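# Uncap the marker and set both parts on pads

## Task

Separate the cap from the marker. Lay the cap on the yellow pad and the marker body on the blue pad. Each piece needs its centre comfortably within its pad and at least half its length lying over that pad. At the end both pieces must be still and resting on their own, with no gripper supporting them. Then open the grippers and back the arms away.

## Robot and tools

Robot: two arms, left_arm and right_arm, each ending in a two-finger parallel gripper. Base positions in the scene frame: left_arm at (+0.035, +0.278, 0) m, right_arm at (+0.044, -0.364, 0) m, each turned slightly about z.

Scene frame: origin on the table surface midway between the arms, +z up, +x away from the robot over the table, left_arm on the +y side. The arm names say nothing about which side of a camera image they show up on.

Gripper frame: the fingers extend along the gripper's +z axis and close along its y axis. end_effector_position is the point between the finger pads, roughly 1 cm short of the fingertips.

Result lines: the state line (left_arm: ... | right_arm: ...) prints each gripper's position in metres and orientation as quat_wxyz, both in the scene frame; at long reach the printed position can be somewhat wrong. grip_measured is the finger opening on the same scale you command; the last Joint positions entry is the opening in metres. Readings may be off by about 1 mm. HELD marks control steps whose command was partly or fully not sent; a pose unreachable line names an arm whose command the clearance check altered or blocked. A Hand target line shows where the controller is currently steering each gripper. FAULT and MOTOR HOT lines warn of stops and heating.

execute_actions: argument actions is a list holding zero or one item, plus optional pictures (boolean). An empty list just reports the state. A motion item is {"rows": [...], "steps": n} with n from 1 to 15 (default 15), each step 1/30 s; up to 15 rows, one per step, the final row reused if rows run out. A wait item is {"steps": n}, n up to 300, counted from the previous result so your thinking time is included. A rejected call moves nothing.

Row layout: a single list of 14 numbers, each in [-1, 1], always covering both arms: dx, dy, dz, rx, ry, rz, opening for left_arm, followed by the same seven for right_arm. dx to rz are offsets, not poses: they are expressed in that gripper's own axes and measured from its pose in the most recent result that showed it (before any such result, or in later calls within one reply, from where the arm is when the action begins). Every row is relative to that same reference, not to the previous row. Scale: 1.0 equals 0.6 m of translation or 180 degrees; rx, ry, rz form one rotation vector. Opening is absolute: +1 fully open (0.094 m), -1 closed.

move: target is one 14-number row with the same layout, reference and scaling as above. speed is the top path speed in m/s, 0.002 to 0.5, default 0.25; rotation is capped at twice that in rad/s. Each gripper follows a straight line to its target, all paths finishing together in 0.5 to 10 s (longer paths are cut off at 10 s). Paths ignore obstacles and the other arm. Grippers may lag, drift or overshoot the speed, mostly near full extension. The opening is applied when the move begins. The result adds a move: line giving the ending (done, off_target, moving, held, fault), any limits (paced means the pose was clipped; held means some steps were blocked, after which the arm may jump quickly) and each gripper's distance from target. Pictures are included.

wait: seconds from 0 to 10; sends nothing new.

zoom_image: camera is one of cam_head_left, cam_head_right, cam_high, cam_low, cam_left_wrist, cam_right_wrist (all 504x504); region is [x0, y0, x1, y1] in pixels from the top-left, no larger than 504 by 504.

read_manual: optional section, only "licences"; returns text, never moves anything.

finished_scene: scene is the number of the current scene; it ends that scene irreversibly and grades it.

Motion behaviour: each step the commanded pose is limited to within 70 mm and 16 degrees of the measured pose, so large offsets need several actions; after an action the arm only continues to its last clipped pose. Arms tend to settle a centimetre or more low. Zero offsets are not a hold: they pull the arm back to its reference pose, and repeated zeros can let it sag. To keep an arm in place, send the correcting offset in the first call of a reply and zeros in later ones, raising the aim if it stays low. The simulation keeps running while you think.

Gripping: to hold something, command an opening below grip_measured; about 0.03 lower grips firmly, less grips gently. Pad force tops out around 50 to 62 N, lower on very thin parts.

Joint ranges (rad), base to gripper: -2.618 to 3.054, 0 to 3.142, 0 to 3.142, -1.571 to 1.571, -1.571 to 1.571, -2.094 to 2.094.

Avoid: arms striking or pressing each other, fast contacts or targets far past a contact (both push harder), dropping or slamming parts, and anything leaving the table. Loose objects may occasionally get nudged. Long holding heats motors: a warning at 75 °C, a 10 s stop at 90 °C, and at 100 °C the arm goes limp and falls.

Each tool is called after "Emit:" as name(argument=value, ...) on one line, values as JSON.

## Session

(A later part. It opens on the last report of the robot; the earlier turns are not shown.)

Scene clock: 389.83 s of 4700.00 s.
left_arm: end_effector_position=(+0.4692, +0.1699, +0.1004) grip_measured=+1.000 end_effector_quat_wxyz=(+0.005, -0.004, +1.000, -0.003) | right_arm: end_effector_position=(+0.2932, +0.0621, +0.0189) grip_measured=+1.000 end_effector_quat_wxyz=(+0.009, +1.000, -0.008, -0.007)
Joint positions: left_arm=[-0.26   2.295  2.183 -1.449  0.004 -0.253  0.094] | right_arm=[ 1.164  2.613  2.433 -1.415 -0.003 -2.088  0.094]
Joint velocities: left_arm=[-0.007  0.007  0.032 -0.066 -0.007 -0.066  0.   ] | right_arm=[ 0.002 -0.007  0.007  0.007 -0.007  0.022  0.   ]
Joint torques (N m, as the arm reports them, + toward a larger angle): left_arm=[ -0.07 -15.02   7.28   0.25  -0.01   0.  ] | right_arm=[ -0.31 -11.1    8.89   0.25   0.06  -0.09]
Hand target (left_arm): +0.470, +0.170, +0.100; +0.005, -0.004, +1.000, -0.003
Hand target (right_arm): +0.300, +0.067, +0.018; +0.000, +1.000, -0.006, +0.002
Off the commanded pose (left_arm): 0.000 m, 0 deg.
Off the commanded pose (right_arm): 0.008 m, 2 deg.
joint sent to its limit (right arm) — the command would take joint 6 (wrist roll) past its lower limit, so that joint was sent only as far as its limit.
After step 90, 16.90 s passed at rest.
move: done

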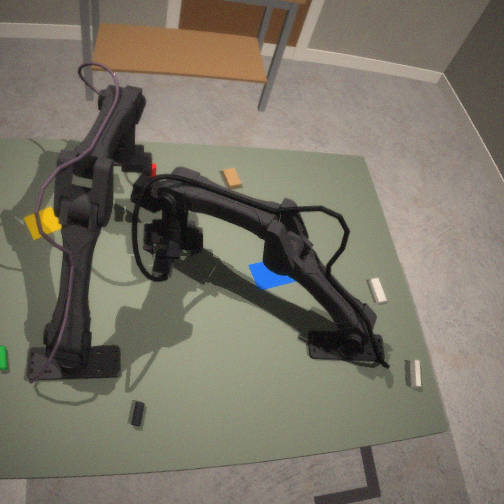

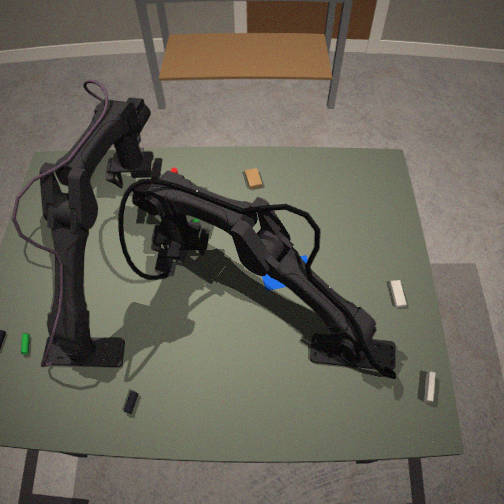

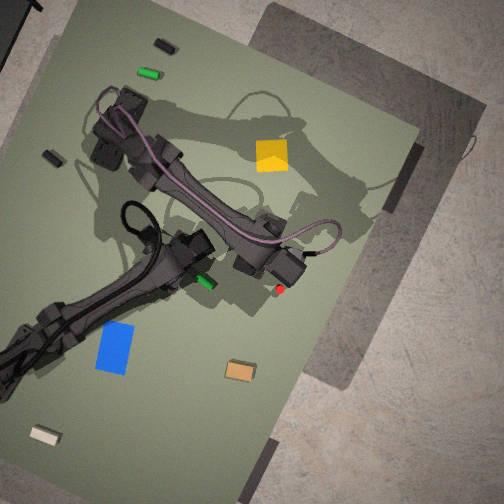

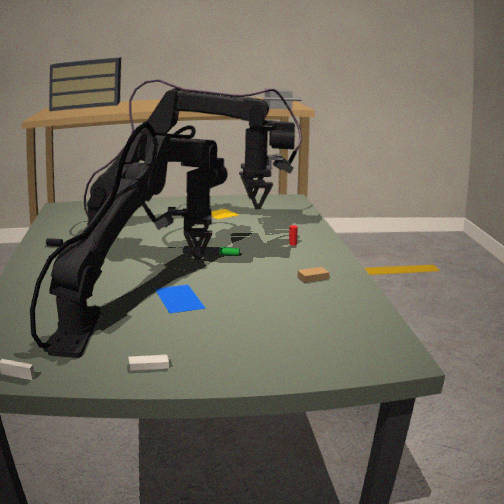

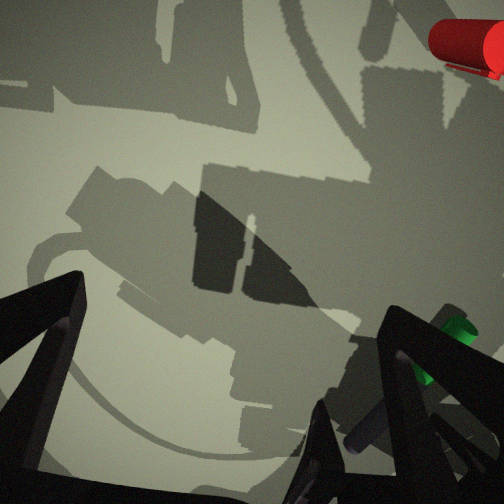

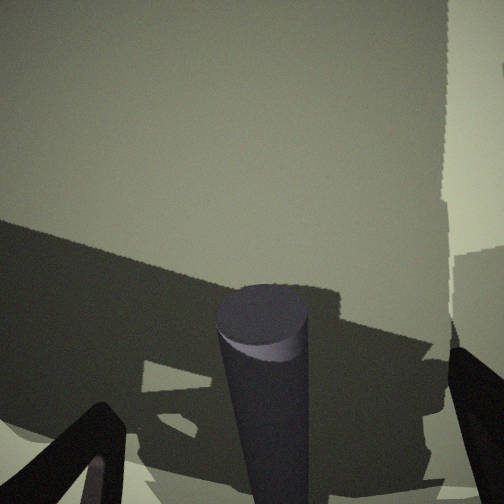

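Emit:
execute_actions(actions=[{"rows": [[0,0,0,0,0,0,1, 0,0,0.0133,0,0,0,1],[0,0,0,0,0,0,1, 0,0,0.0133,0,0,0,1],[0,0,0,0,0,0,1, 0,0,0.0133,0,0,0,1],[0,0,0,0,0,0,1, 0,0,0.0133,0,0,0,1],[0,0,0,0,0,0,1, 0,0,0.0133,0,0,0,1],[0,0,0,0,0,0,1, 0,0,0.0133,0,0,0,1],[0,0,0,0,0,0,1, 0,0,0.0133,0,0,0,-0.6]], "steps": 15}], pictures=false)

Emit:
execute_actions(actions=[{"rows": [[0,0,0,0,0,0,1, 0,0,0,0,0,0,-0.6]], "steps": 15}])

Scene clock: 408.17 s of 4700.00 s.
left_arm: end_effector_position=(+0.4692, +0.1699, +0.1004) grip_measured=+1.000 end_effector_quat_wxyz=(+0.005, -0.004, +1.000, -0.003) | right_arm: end_effector_position=(+0.2968, +0.0684, +0.0173) grip_measured=-0.596 end_effector_quat_wxyz=(-0.004, +1.000, -0.007, -0.000)
Joint positions: left_arm=[-0.26   2.295  2.183 -1.449  0.004 -0.253  0.094] | right_arm=[ 1.164  2.609  2.42  -1.375 -0.004 -2.088  0.019]
Joint velocities: left_arm=[-0.017 -0.007 -0.002 -0.081  0.022  0.051  0.   ] | right_arm=[-0.007  0.007 -0.017 -0.081  0.037 -0.066 -0.001]
Joint torques (N m, as the arm reports them, + toward a larger angle): left_arm=[ -0.06 -15.03   7.27   0.24  -0.01  -0.01] | right_arm=[  0.11 -12.15   4.48   0.11   0.03   0.  ]
Hand target (left_arm): +0.469, +0.170, +0.100; +0.005, -0.004, +1.000, -0.003
Hand target (right_arm): +0.293, +0.062, +0.011; +0.010, +1.000, -0.008, -0.008
Off the commanded pose (left_arm): 0.000 m, 0 deg.
Off the commanded pose (right_arm): 0.010 m, 2 deg.
Steps of this call (steps 1 to 90: nothing new was sent; then 14.83 s passed at rest; steps 91 to 105: all 15 steps of this action). Readings (end_effector_position):
91: left_arm (+0.4692, +0.1699, +0.1004) | right_arm (+0.2932, +0.0621, +0.0182)
92: left_arm (+0.4692, +0.1699, +0.1004) | right_arm (+0.2932, +0.0621, +0.0183)
94: left_arm (+0.4692, +0.1699, +0.1004) | right_arm (+0.2932, +0.0621, +0.0181)
98: left_arm (+0.4692, +0.1699, +0.1004) | right_arm (+0.2945, +0.0645, +0.0179)
105: the state above

Scene clock: 408.67 s of 4700.00 s.
left_arm: end_effector_position=(+0.4692, +0.1699, +0.1004) grip_measured=+1.000 end_effector_quat_wxyz=(+0.005, -0.004, +1.000, -0.003) | right_arm: end_effector_position=(+0.2968, +0.0684, +0.0173) grip_measured=-0.597 end_effector_quat_wxyz=(-0.004, +1.000, -0.007, -0.000)
Joint positions: left_arm=[-0.26   2.295  2.183 -1.449  0.004 -0.253  0.094] | right_arm=[ 1.164  2.609  2.42  -1.375 -0.004 -2.088  0.019]
Joint velocities: left_arm=[ 0.002  0.012 -0.007  0.037  0.007  0.081  0.   ] | right_arm=[-0.007 -0.012 -0.002 -0.007 -0.051  0.051 -0.   ]
Joint torques (N m, as the arm reports them, + toward a larger angle): left_arm=[ -0.06 -15.02   7.27   0.23  -0.01   0.  ] | right_arm=[  0.09 -12.25   6.58   0.18   0.     0.  ]
Hand target (left_arm): +0.469, +0.170, +0.100; +0.005, -0.004, +1.000, -0.003
Hand target (right_arm): +0.297, +0.068, +0.017; -0.004, +1.000, -0.007, -0.000
Off the commanded pose (left_arm): 0.000 m, 0 deg.
Off the commanded pose (right_arm): 0.000 m, 0 deg.
Steps of this call (steps 1 to 15: all 15 steps of this action). Readings (end_effector_position):
1: left_arm (+0.4692, +0.1699, +0.1004) | right_arm (+0.2968, +0.0684, +0.0173)
2: left_arm (+0.4692, +0.1699, +0.1004) | right_arm (+0.2968, +0.0684, +0.0173)
4: left_arm (+0.4692, +0.1699, +0.1004) | right_arm (+0.2968, +0.0684, +0.0173)
8: left_arm (+0.4692, +0.1699, +0.1004) | right_arm (+0.2968, +0.0684, +0.0173)
15: the state above

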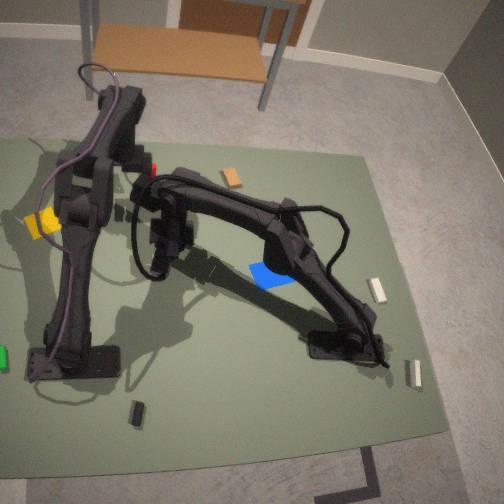

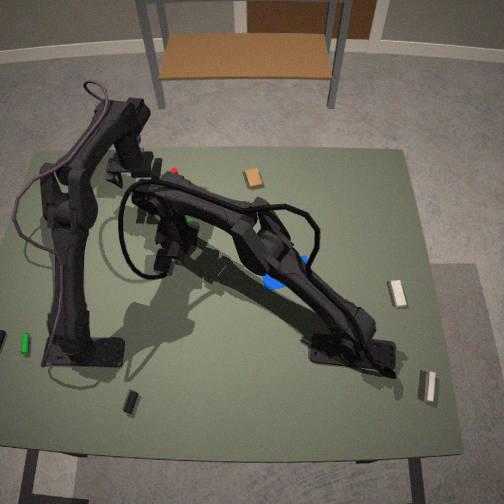

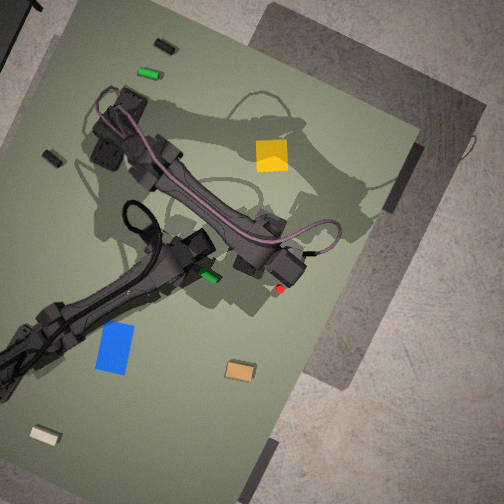

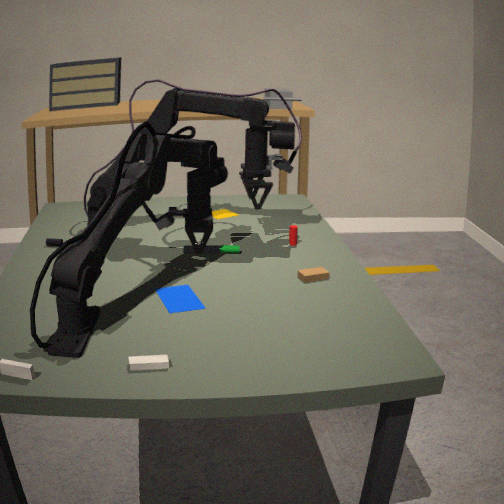

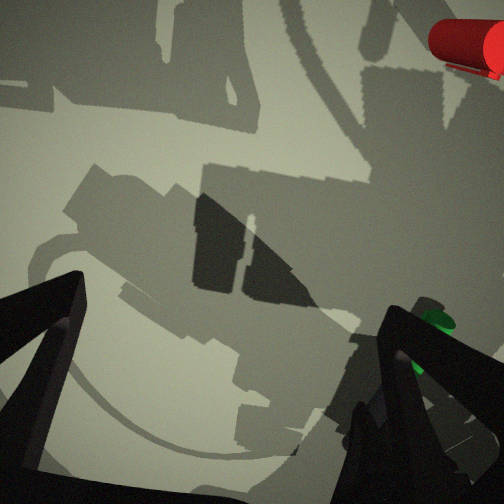

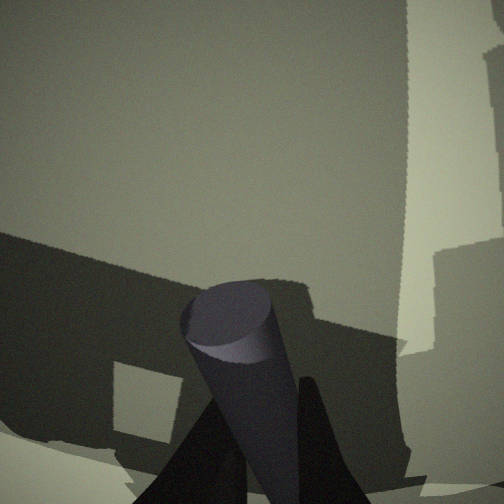

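Emit:
execute_actions(actions=[{"rows": [[0,0,0,0,0,0,1, 0,0,0.01,0,0,0,-0.8]], "steps": 15}])

Scene clock: 413.33 s of 4700.00 s.
left_arm: end_effector_position=(+0.4692, +0.1699, +0.1004) grip_measured=+1.000 end_effector_quat_wxyz=(+0.005, -0.004, +1.000, -0.003) | right_arm: end_effector_position=(+0.2973, +0.0693, +0.0173) grip_measured=-0.648 end_effector_quat_wxyz=(-0.006, +1.000, -0.007, +0.001)
Joint positions: left_arm=[-0.26   2.295  2.183 -1.449  0.004 -0.253  0.094] | right_arm=[ 1.164  2.609  2.42  -1.371 -0.004 -2.088  0.017]
Joint velocities: left_arm=[-0.012  0.002  0.017  0.022  0.007  0.007  0.   ] | right_arm=[ 0.012 -0.002  0.002  0.037  0.037  0.022 -0.   ]
Joint torques (N m, as the arm reports them, + toward a larger angle): left_arm=[ -0.07 -15.01   7.26   0.23  -0.01  -0.01] | right_arm=[  0.05 -12.25   4.43   0.4    0.01   0.  ]
Hand target (left_arm): +0.469, +0.170, +0.100; +0.005, -0.004, +1.000, -0.003
Hand target (right_arm): +0.297, +0.068, +0.011; -0.004, +1.000, -0.007, -0.000
Off the commanded pose (left_arm): 0.000 m, 0 deg.
Off the commanded pose (right_arm): 0.006 m, 0 deg.
Steps of this call (steps 1 to 90: nothing new was sent; then 1.17 s passed at rest; steps 91 to 105: all 15 steps of this action). Readings (end_effector_position):
91: left_arm (+0.4692, +0.1699, +0.1004) | right_arm (+0.2970, +0.0688, +0.0173)
92: left_arm (+0.4692, +0.1699, +0.1004) | right_arm (+0.2972, +0.0691, +0.0173)
94: left_arm (+0.4692, +0.1699, +0.1004) | right_arm (+0.2973, +0.0693, +0.0173)
98: left_arm (+0.4692, +0.1699, +0.1004) | right_arm (+0.2973, +0.0693, +0.0173)
105: the state above

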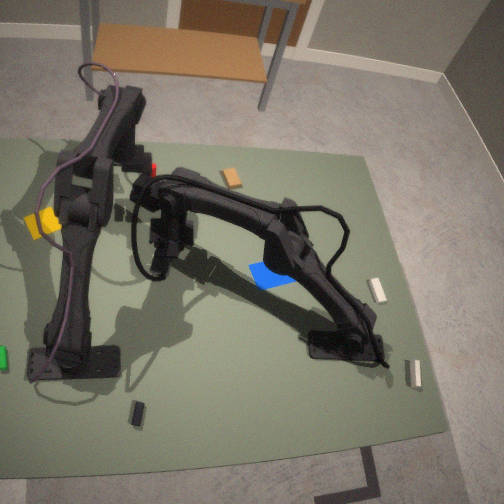

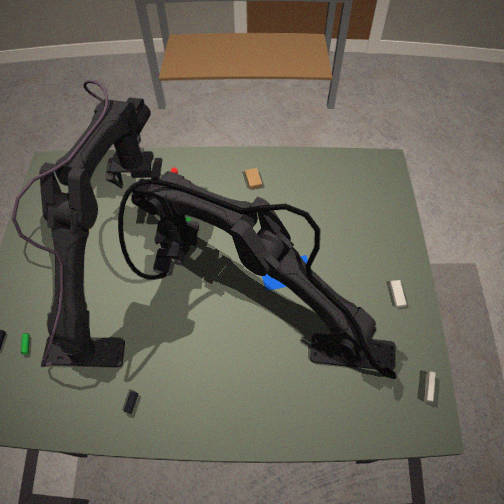

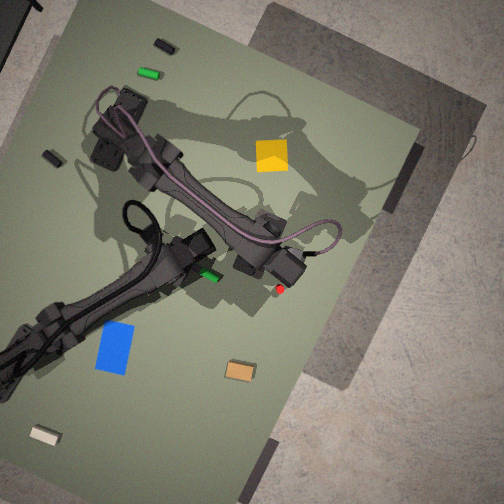

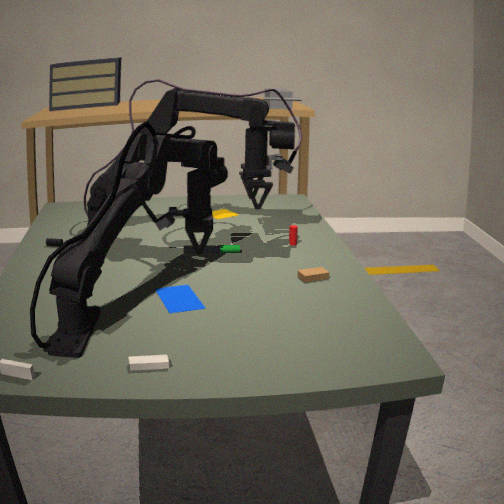

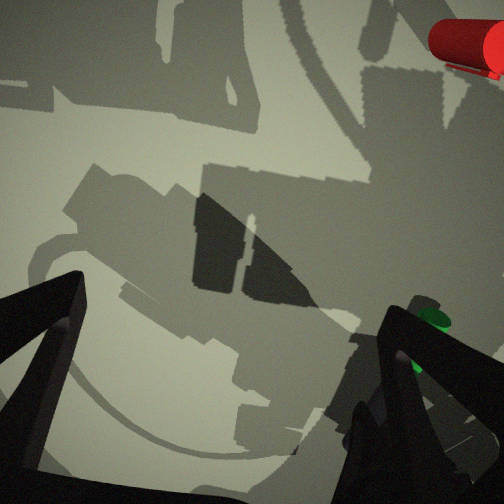

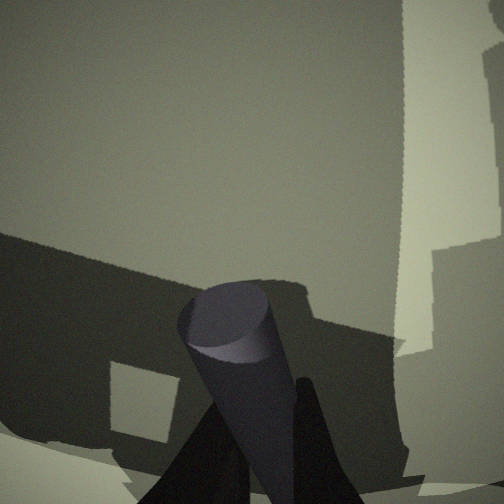

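Emit:
move(target=[0.115, -0.15, 0.067, 0, 0, 0, 1, 0, 0, 0, 0, 0, 0, -0.8], speed=0.2)

Scene clock: 426.20 s of 4700.00 s.
left_arm: end_effector_position=(+0.4005, +0.0777, +0.0565) grip_measured=+1.000 end_effector_quat_wxyz=(-0.003, +0.002, +1.000, -0.001) | right_arm: end_effector_position=(+0.2973, +0.0693, +0.0173) grip_measured=-0.648 end_effector_quat_wxyz=(-0.006, +1.000, -0.007, +0.001)
Joint positions: left_arm=[-0.517  2.166  1.798 -1.208  0.004 -0.498  0.094] | right_arm=[ 1.164  2.609  2.42  -1.371 -0.004 -2.088  0.017]
Joint velocities: left_arm=[ 0.007 -0.002 -0.007 -0.007 -0.066 -0.007  0.   ] | right_arm=[ 0.012 -0.017 -0.007 -0.066 -0.022  0.007  0.   ]
Joint torques (N m, as the arm reports them, + toward a larger angle): left_arm=[  0.24 -15.58   5.23   0.35  -0.03  -0.07] | right_arm=[  0.08 -12.24   6.59   0.19   0.01   0.01]
Hand target (left_arm): +0.400, +0.080, +0.059; +0.003, -0.004, +1.000, -0.002
Hand target (right_arm): +0.297, +0.069, +0.017; -0.006, +1.000, -0.007, +0.001
Off the commanded pose (left_arm): 0.004 m, 1 deg.
Off the commanded pose (right_arm): 0.000 m, 0 deg.
After step 90, 8.60 s passed at rest.
move: done

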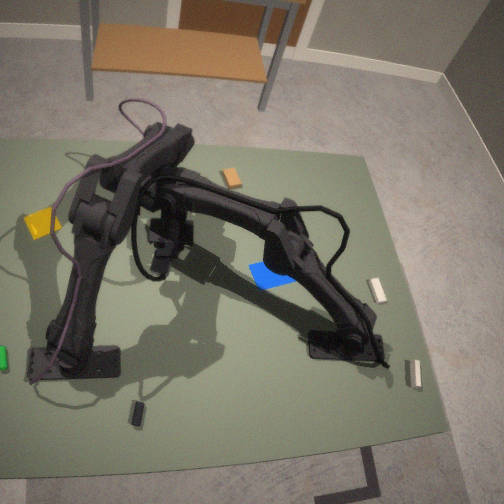

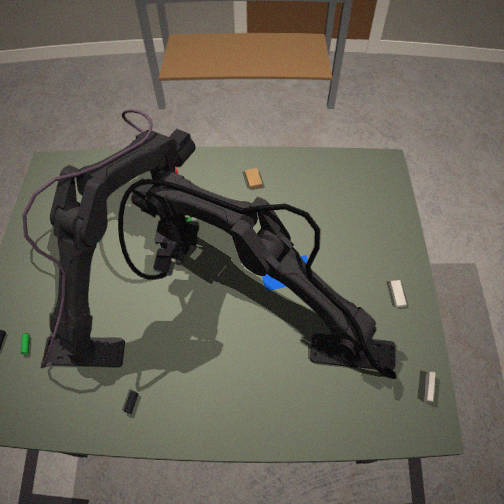

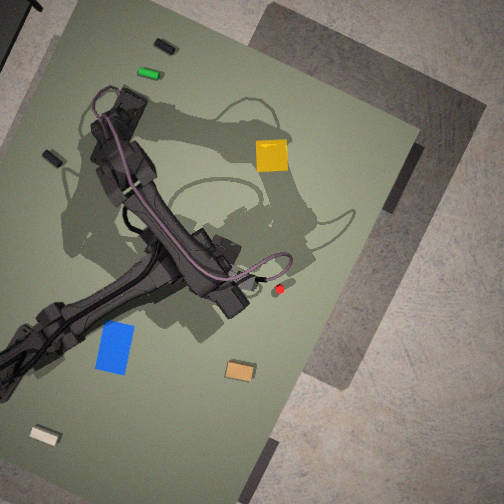

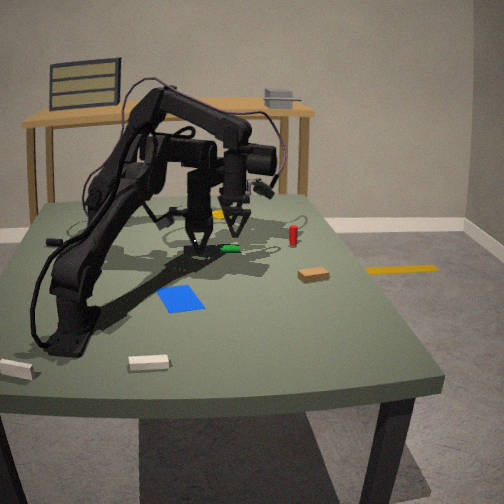

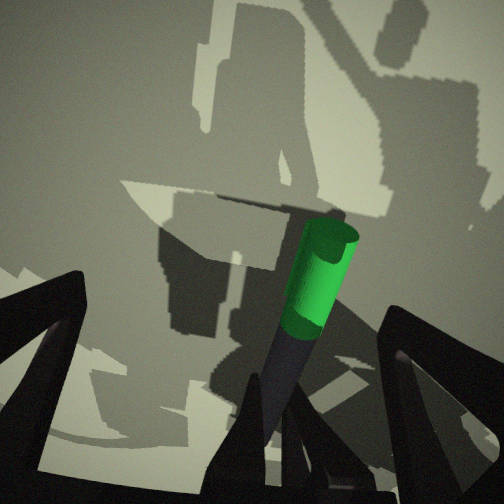

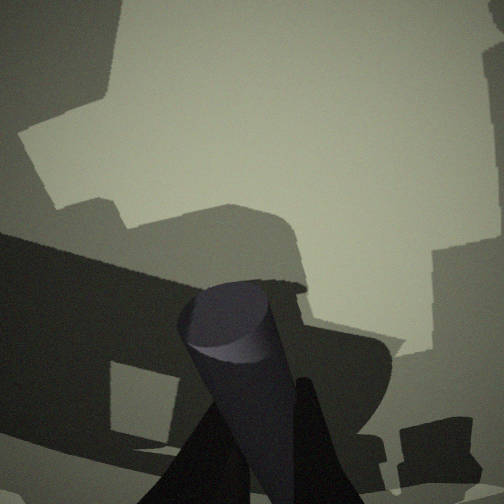

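Emit:
move(target=[0.0258, -0.0495, 0.0358, 0, 0, 0.039, 1, 0, 0, 0, 0, 0, 0, -0.8], speed=0.1)

Scene clock: 463.83 s of 4700.00 s.
left_arm: end_effector_position=(+0.3969, +0.0639, +0.0566) grip_measured=+1.000 end_effector_quat_wxyz=(+0.003, +0.023, +1.000, -0.005) | right_arm: end_effector_position=(+0.2973, +0.0693, +0.0173) grip_measured=-0.648 end_effector_quat_wxyz=(-0.006, +1.000, -0.007, +0.001)
Joint positions: left_arm=[-0.55   2.166  1.798 -1.193  0.005 -0.489  0.094] | right_arm=[ 1.164  2.609  2.42  -1.371 -0.004 -2.088  0.017]
Joint velocities: left_arm=[ 0.002 -0.007  0.017 -0.095 -0.022 -0.037  0.   ] | right_arm=[ 0.012 -0.002  0.012 -0.007 -0.037 -0.022 -0.001]
Joint torques (N m, as the arm reports them, + toward a larger angle): left_arm=[  0.36 -13.91   7.32   0.22  -0.01  -0.01] | right_arm=[  0.1  -12.24   6.6    0.19   0.02  -0.01]
Hand target (left_arm): +0.398, +0.066, +0.057; +0.003, +0.020, +1.000, -0.004
Hand target (right_arm): +0.297, +0.069, +0.017; -0.006, +1.000, -0.007, +0.001
Off the commanded pose (left_arm): 0.029 m, 5 deg.
Off the commanded pose (right_arm): 0.000 m, 0 deg.
After step 90, 33.77 s passed at rest.
move: held (left_arm); limits=held; held on 15 of 26 steps (left_arm), including the last (left_arm)
pose unreachable (left arm): on one or more control steps of this call this arm could not follow its commanded pose, so it was not sent that pose on those steps. On the call's last step it was still not sent that pose. It may still have moved: this result reports where it is.
cause: the commanded pose would bring a part of the arm too close to another arm (this arm's forearm (the part past joint 3) and the other arm's forearm (the part past joint 3)).

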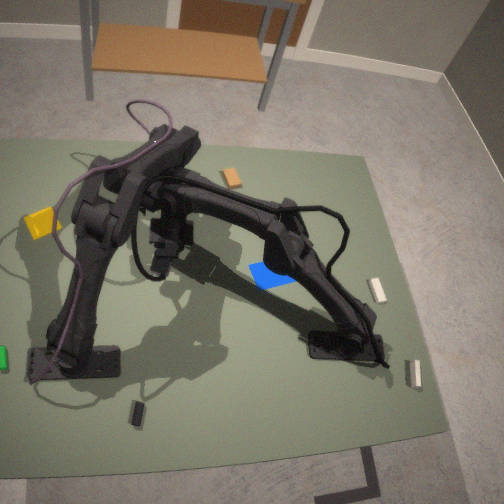

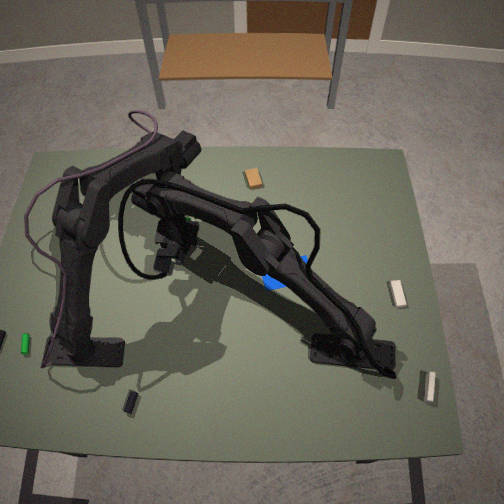

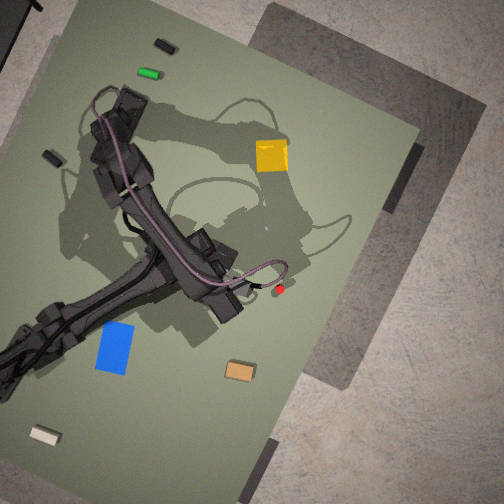

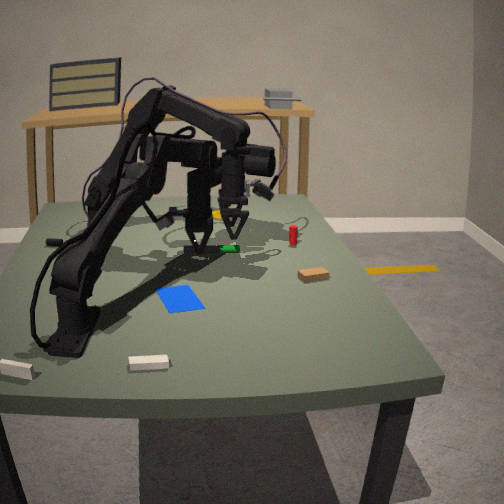

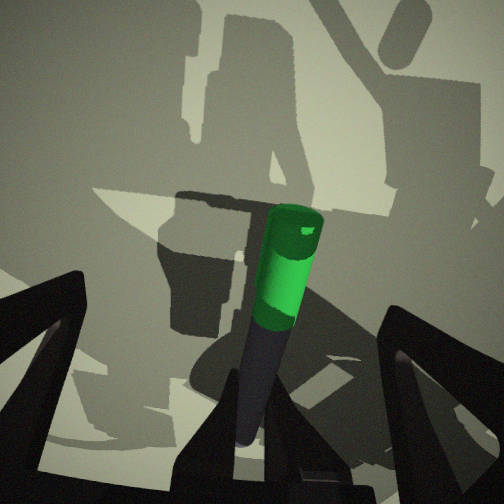

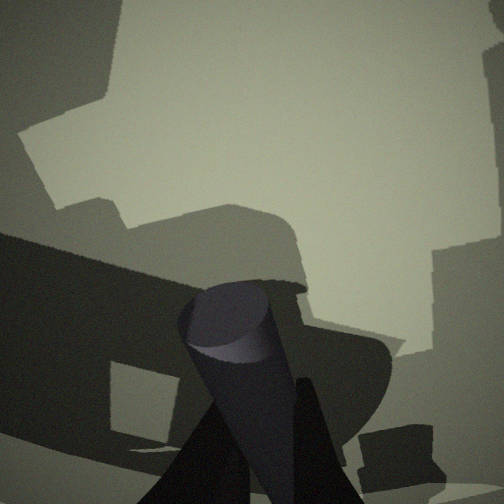

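Emit:
move(target=[-0.12, 0.23, -0.072, 0, 0, -0.5, 1, 0, 0, 0, 0, 0, 0, -0.8], speed=0.5)

Emit:
move(target=[0, 0, 0, 0, 0, 0, 1, 0.1712, 0.1988, -0.3378, 0.3954, 0.3096, 0.092, -0.8], speed=0.3)

Scene clock: 572.90 s of 4700.00 s.
left_arm: end_effector_position=(+0.4774, +0.1972, +0.1038) grip_measured=+1.000 end_effector_quat_wxyz=(-0.008, +0.687, -0.726, +0.016) | right_arm: end_effector_position=(+0.2973, +0.0693, +0.0173) grip_measured=-0.648 end_effector_quat_wxyz=(-0.006, +1.000, -0.007, +0.001)
Joint positions: left_arm=[-0.196  2.274  2.161 -1.422  0.005 -1.696  0.094] | right_arm=[ 1.164  2.609  2.42  -1.371 -0.004 -2.088  0.017]
Joint velocities: left_arm=[ 0.007 -0.007  0.012 -0.051 -0.007  0.007  0.   ] | right_arm=[ 0.002  0.007  0.012  0.022 -0.037 -0.066 -0.001]
Joint torques (N m, as the arm reports them, + toward a larger angle): left_arm=[  0.08 -13.03   9.67   0.02   0.02  -0.07] | right_arm=[  0.09 -12.25   6.59   0.19   0.     0.  ]
Hand target (left_arm): +0.476, +0.198, +0.101; -0.001, +0.691, -0.723, +0.008
Hand target (right_arm): +0.297, +0.069, +0.017; -0.006, +1.000, -0.007, +0.001
Off the commanded pose (left_arm): 0.006 m, 2 deg.
Off the commanded pose (right_arm): 0.000 m, 0 deg.
After step 90, 103.73 s passed at rest.
move: done

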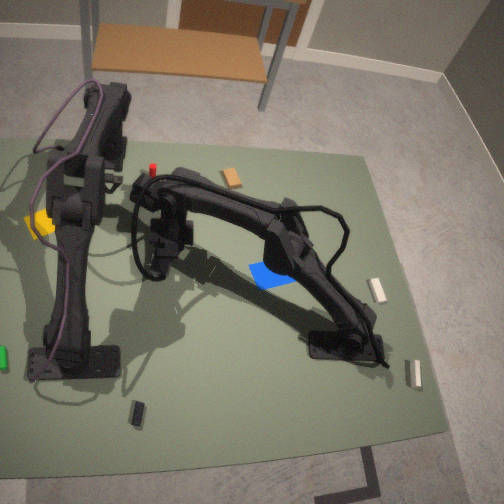

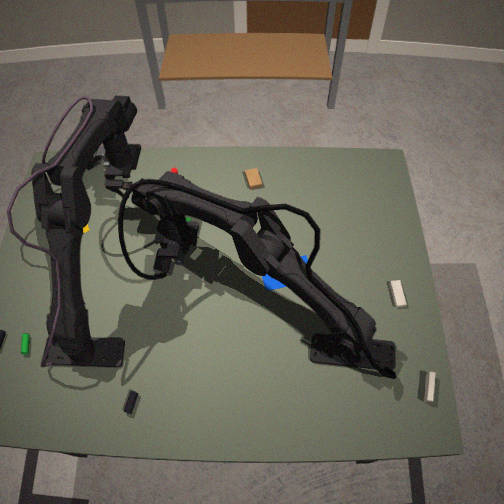

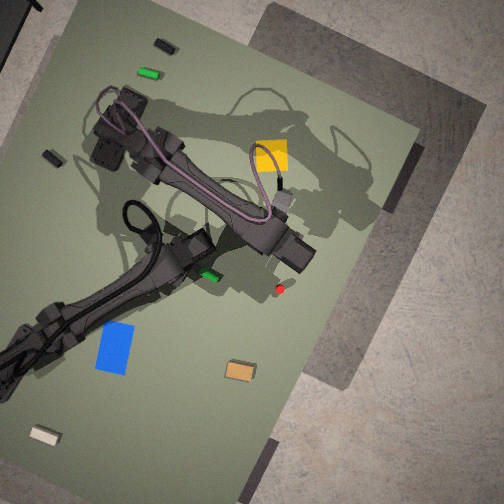

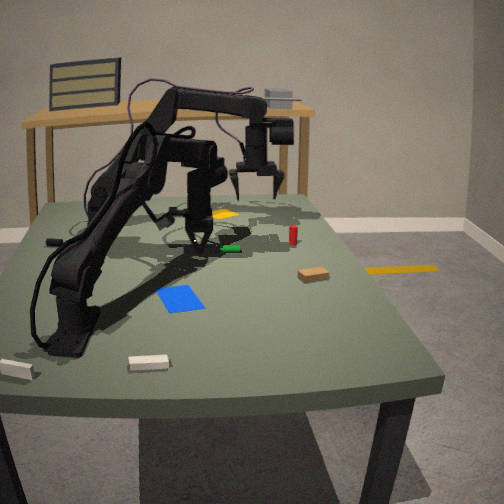

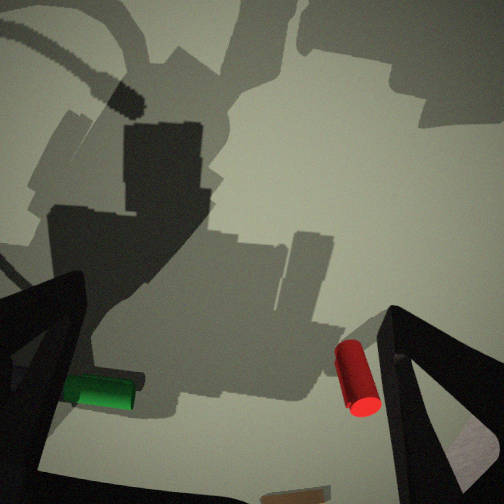

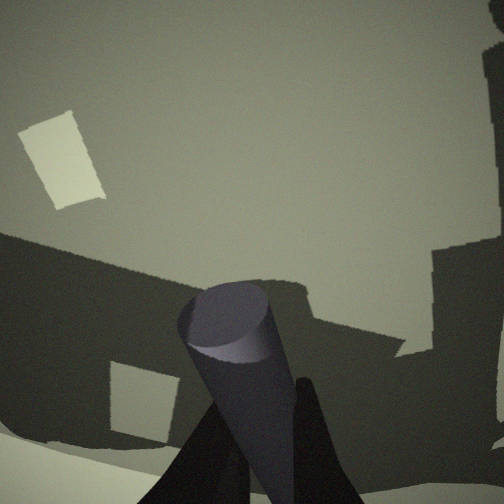

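Scene clock: 576.33 s of 4700.00 s.
left_arm: end_effector_position=(+0.4774, +0.1972, +0.1038) grip_measured=+1.000 end_effector_quat_wxyz=(-0.008, +0.687, -0.726, +0.016) | right_arm: end_effector_position=(+0.3953, -0.0517, +0.2132) grip_measured=-0.648 end_effector_quat_wxyz=(-0.550, +0.697, -0.129, +0.442)
Joint positions: left_arm=[-0.196  2.274  2.161 -1.422  0.005 -1.696  0.094] | right_arm=[ 0.858  1.62   0.652  0.963  0.021 -2.065  0.017]
Joint velocities: left_arm=[-0.002 -0.007 -0.012 -0.081 -0.007  0.007  0.   ] | right_arm=[-0.027  0.002 -0.002 -0.007 -0.095  0.007 -0.002]
Joint torques (N m, as the arm reports them, + toward a larger angle): left_arm=[ -0.06 -14.89   7.32   0.29  -0.01   0.  ] | right_arm=[-0.46 -5.51  6.    2.21 -0.07  0.14]
Hand target (left_arm): +0.477, +0.197, +0.104; -0.009, +0.687, -0.726, +0.016
Hand target (right_arm): +0.395, -0.053, +0.215; -0.558, +0.691, -0.132, +0.440
Off the commanded pose (left_arm): 0.000 m, 0 deg.
Off the commanded pose (right_arm): 0.007 m, 1 deg.
move: done

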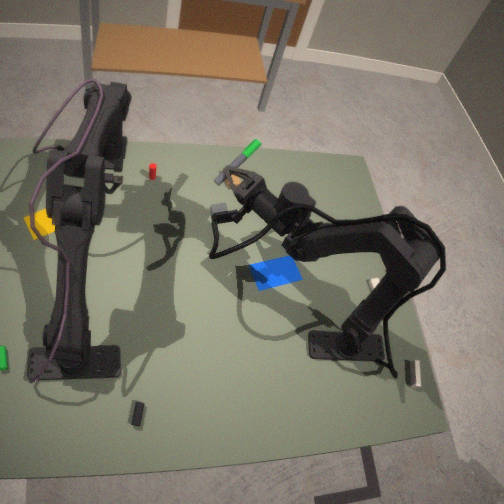

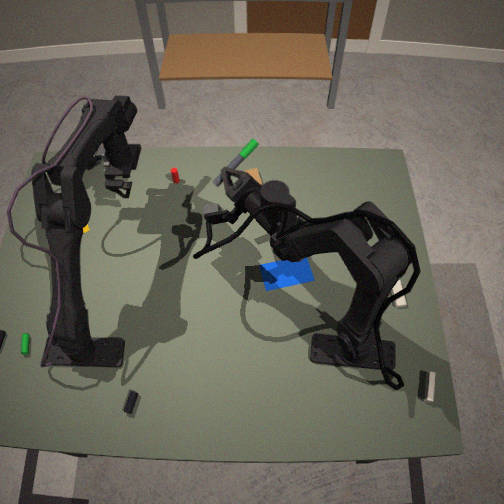

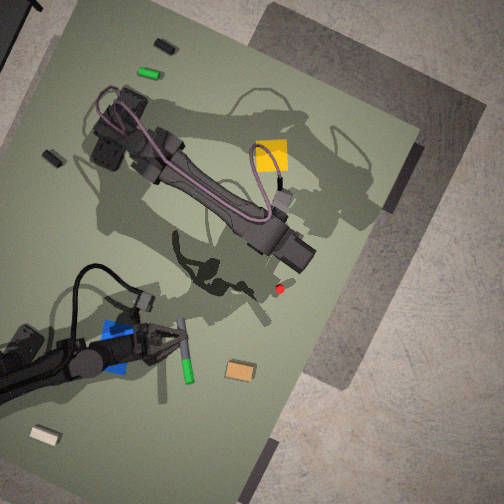

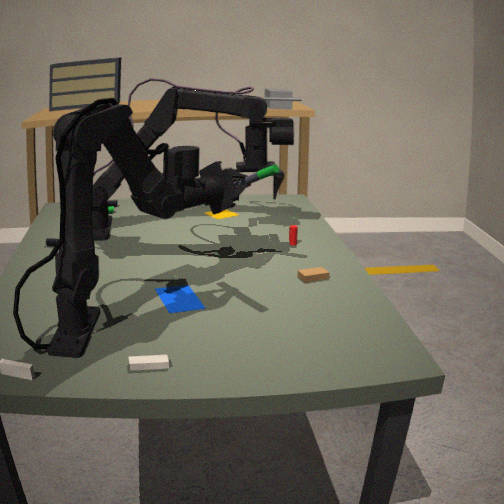

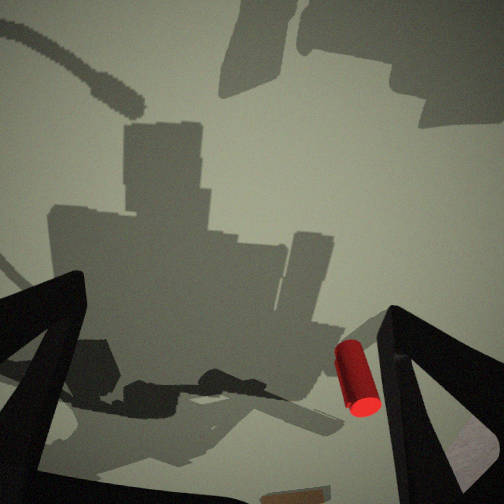

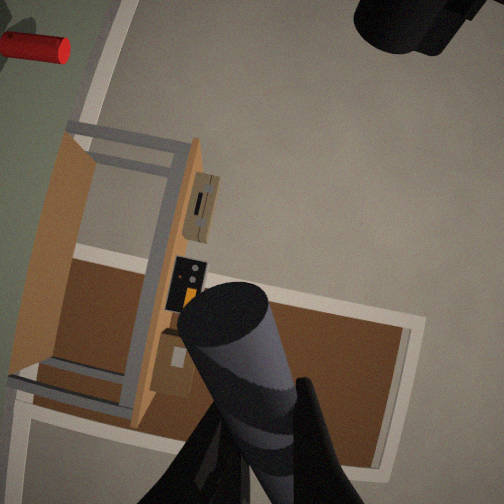

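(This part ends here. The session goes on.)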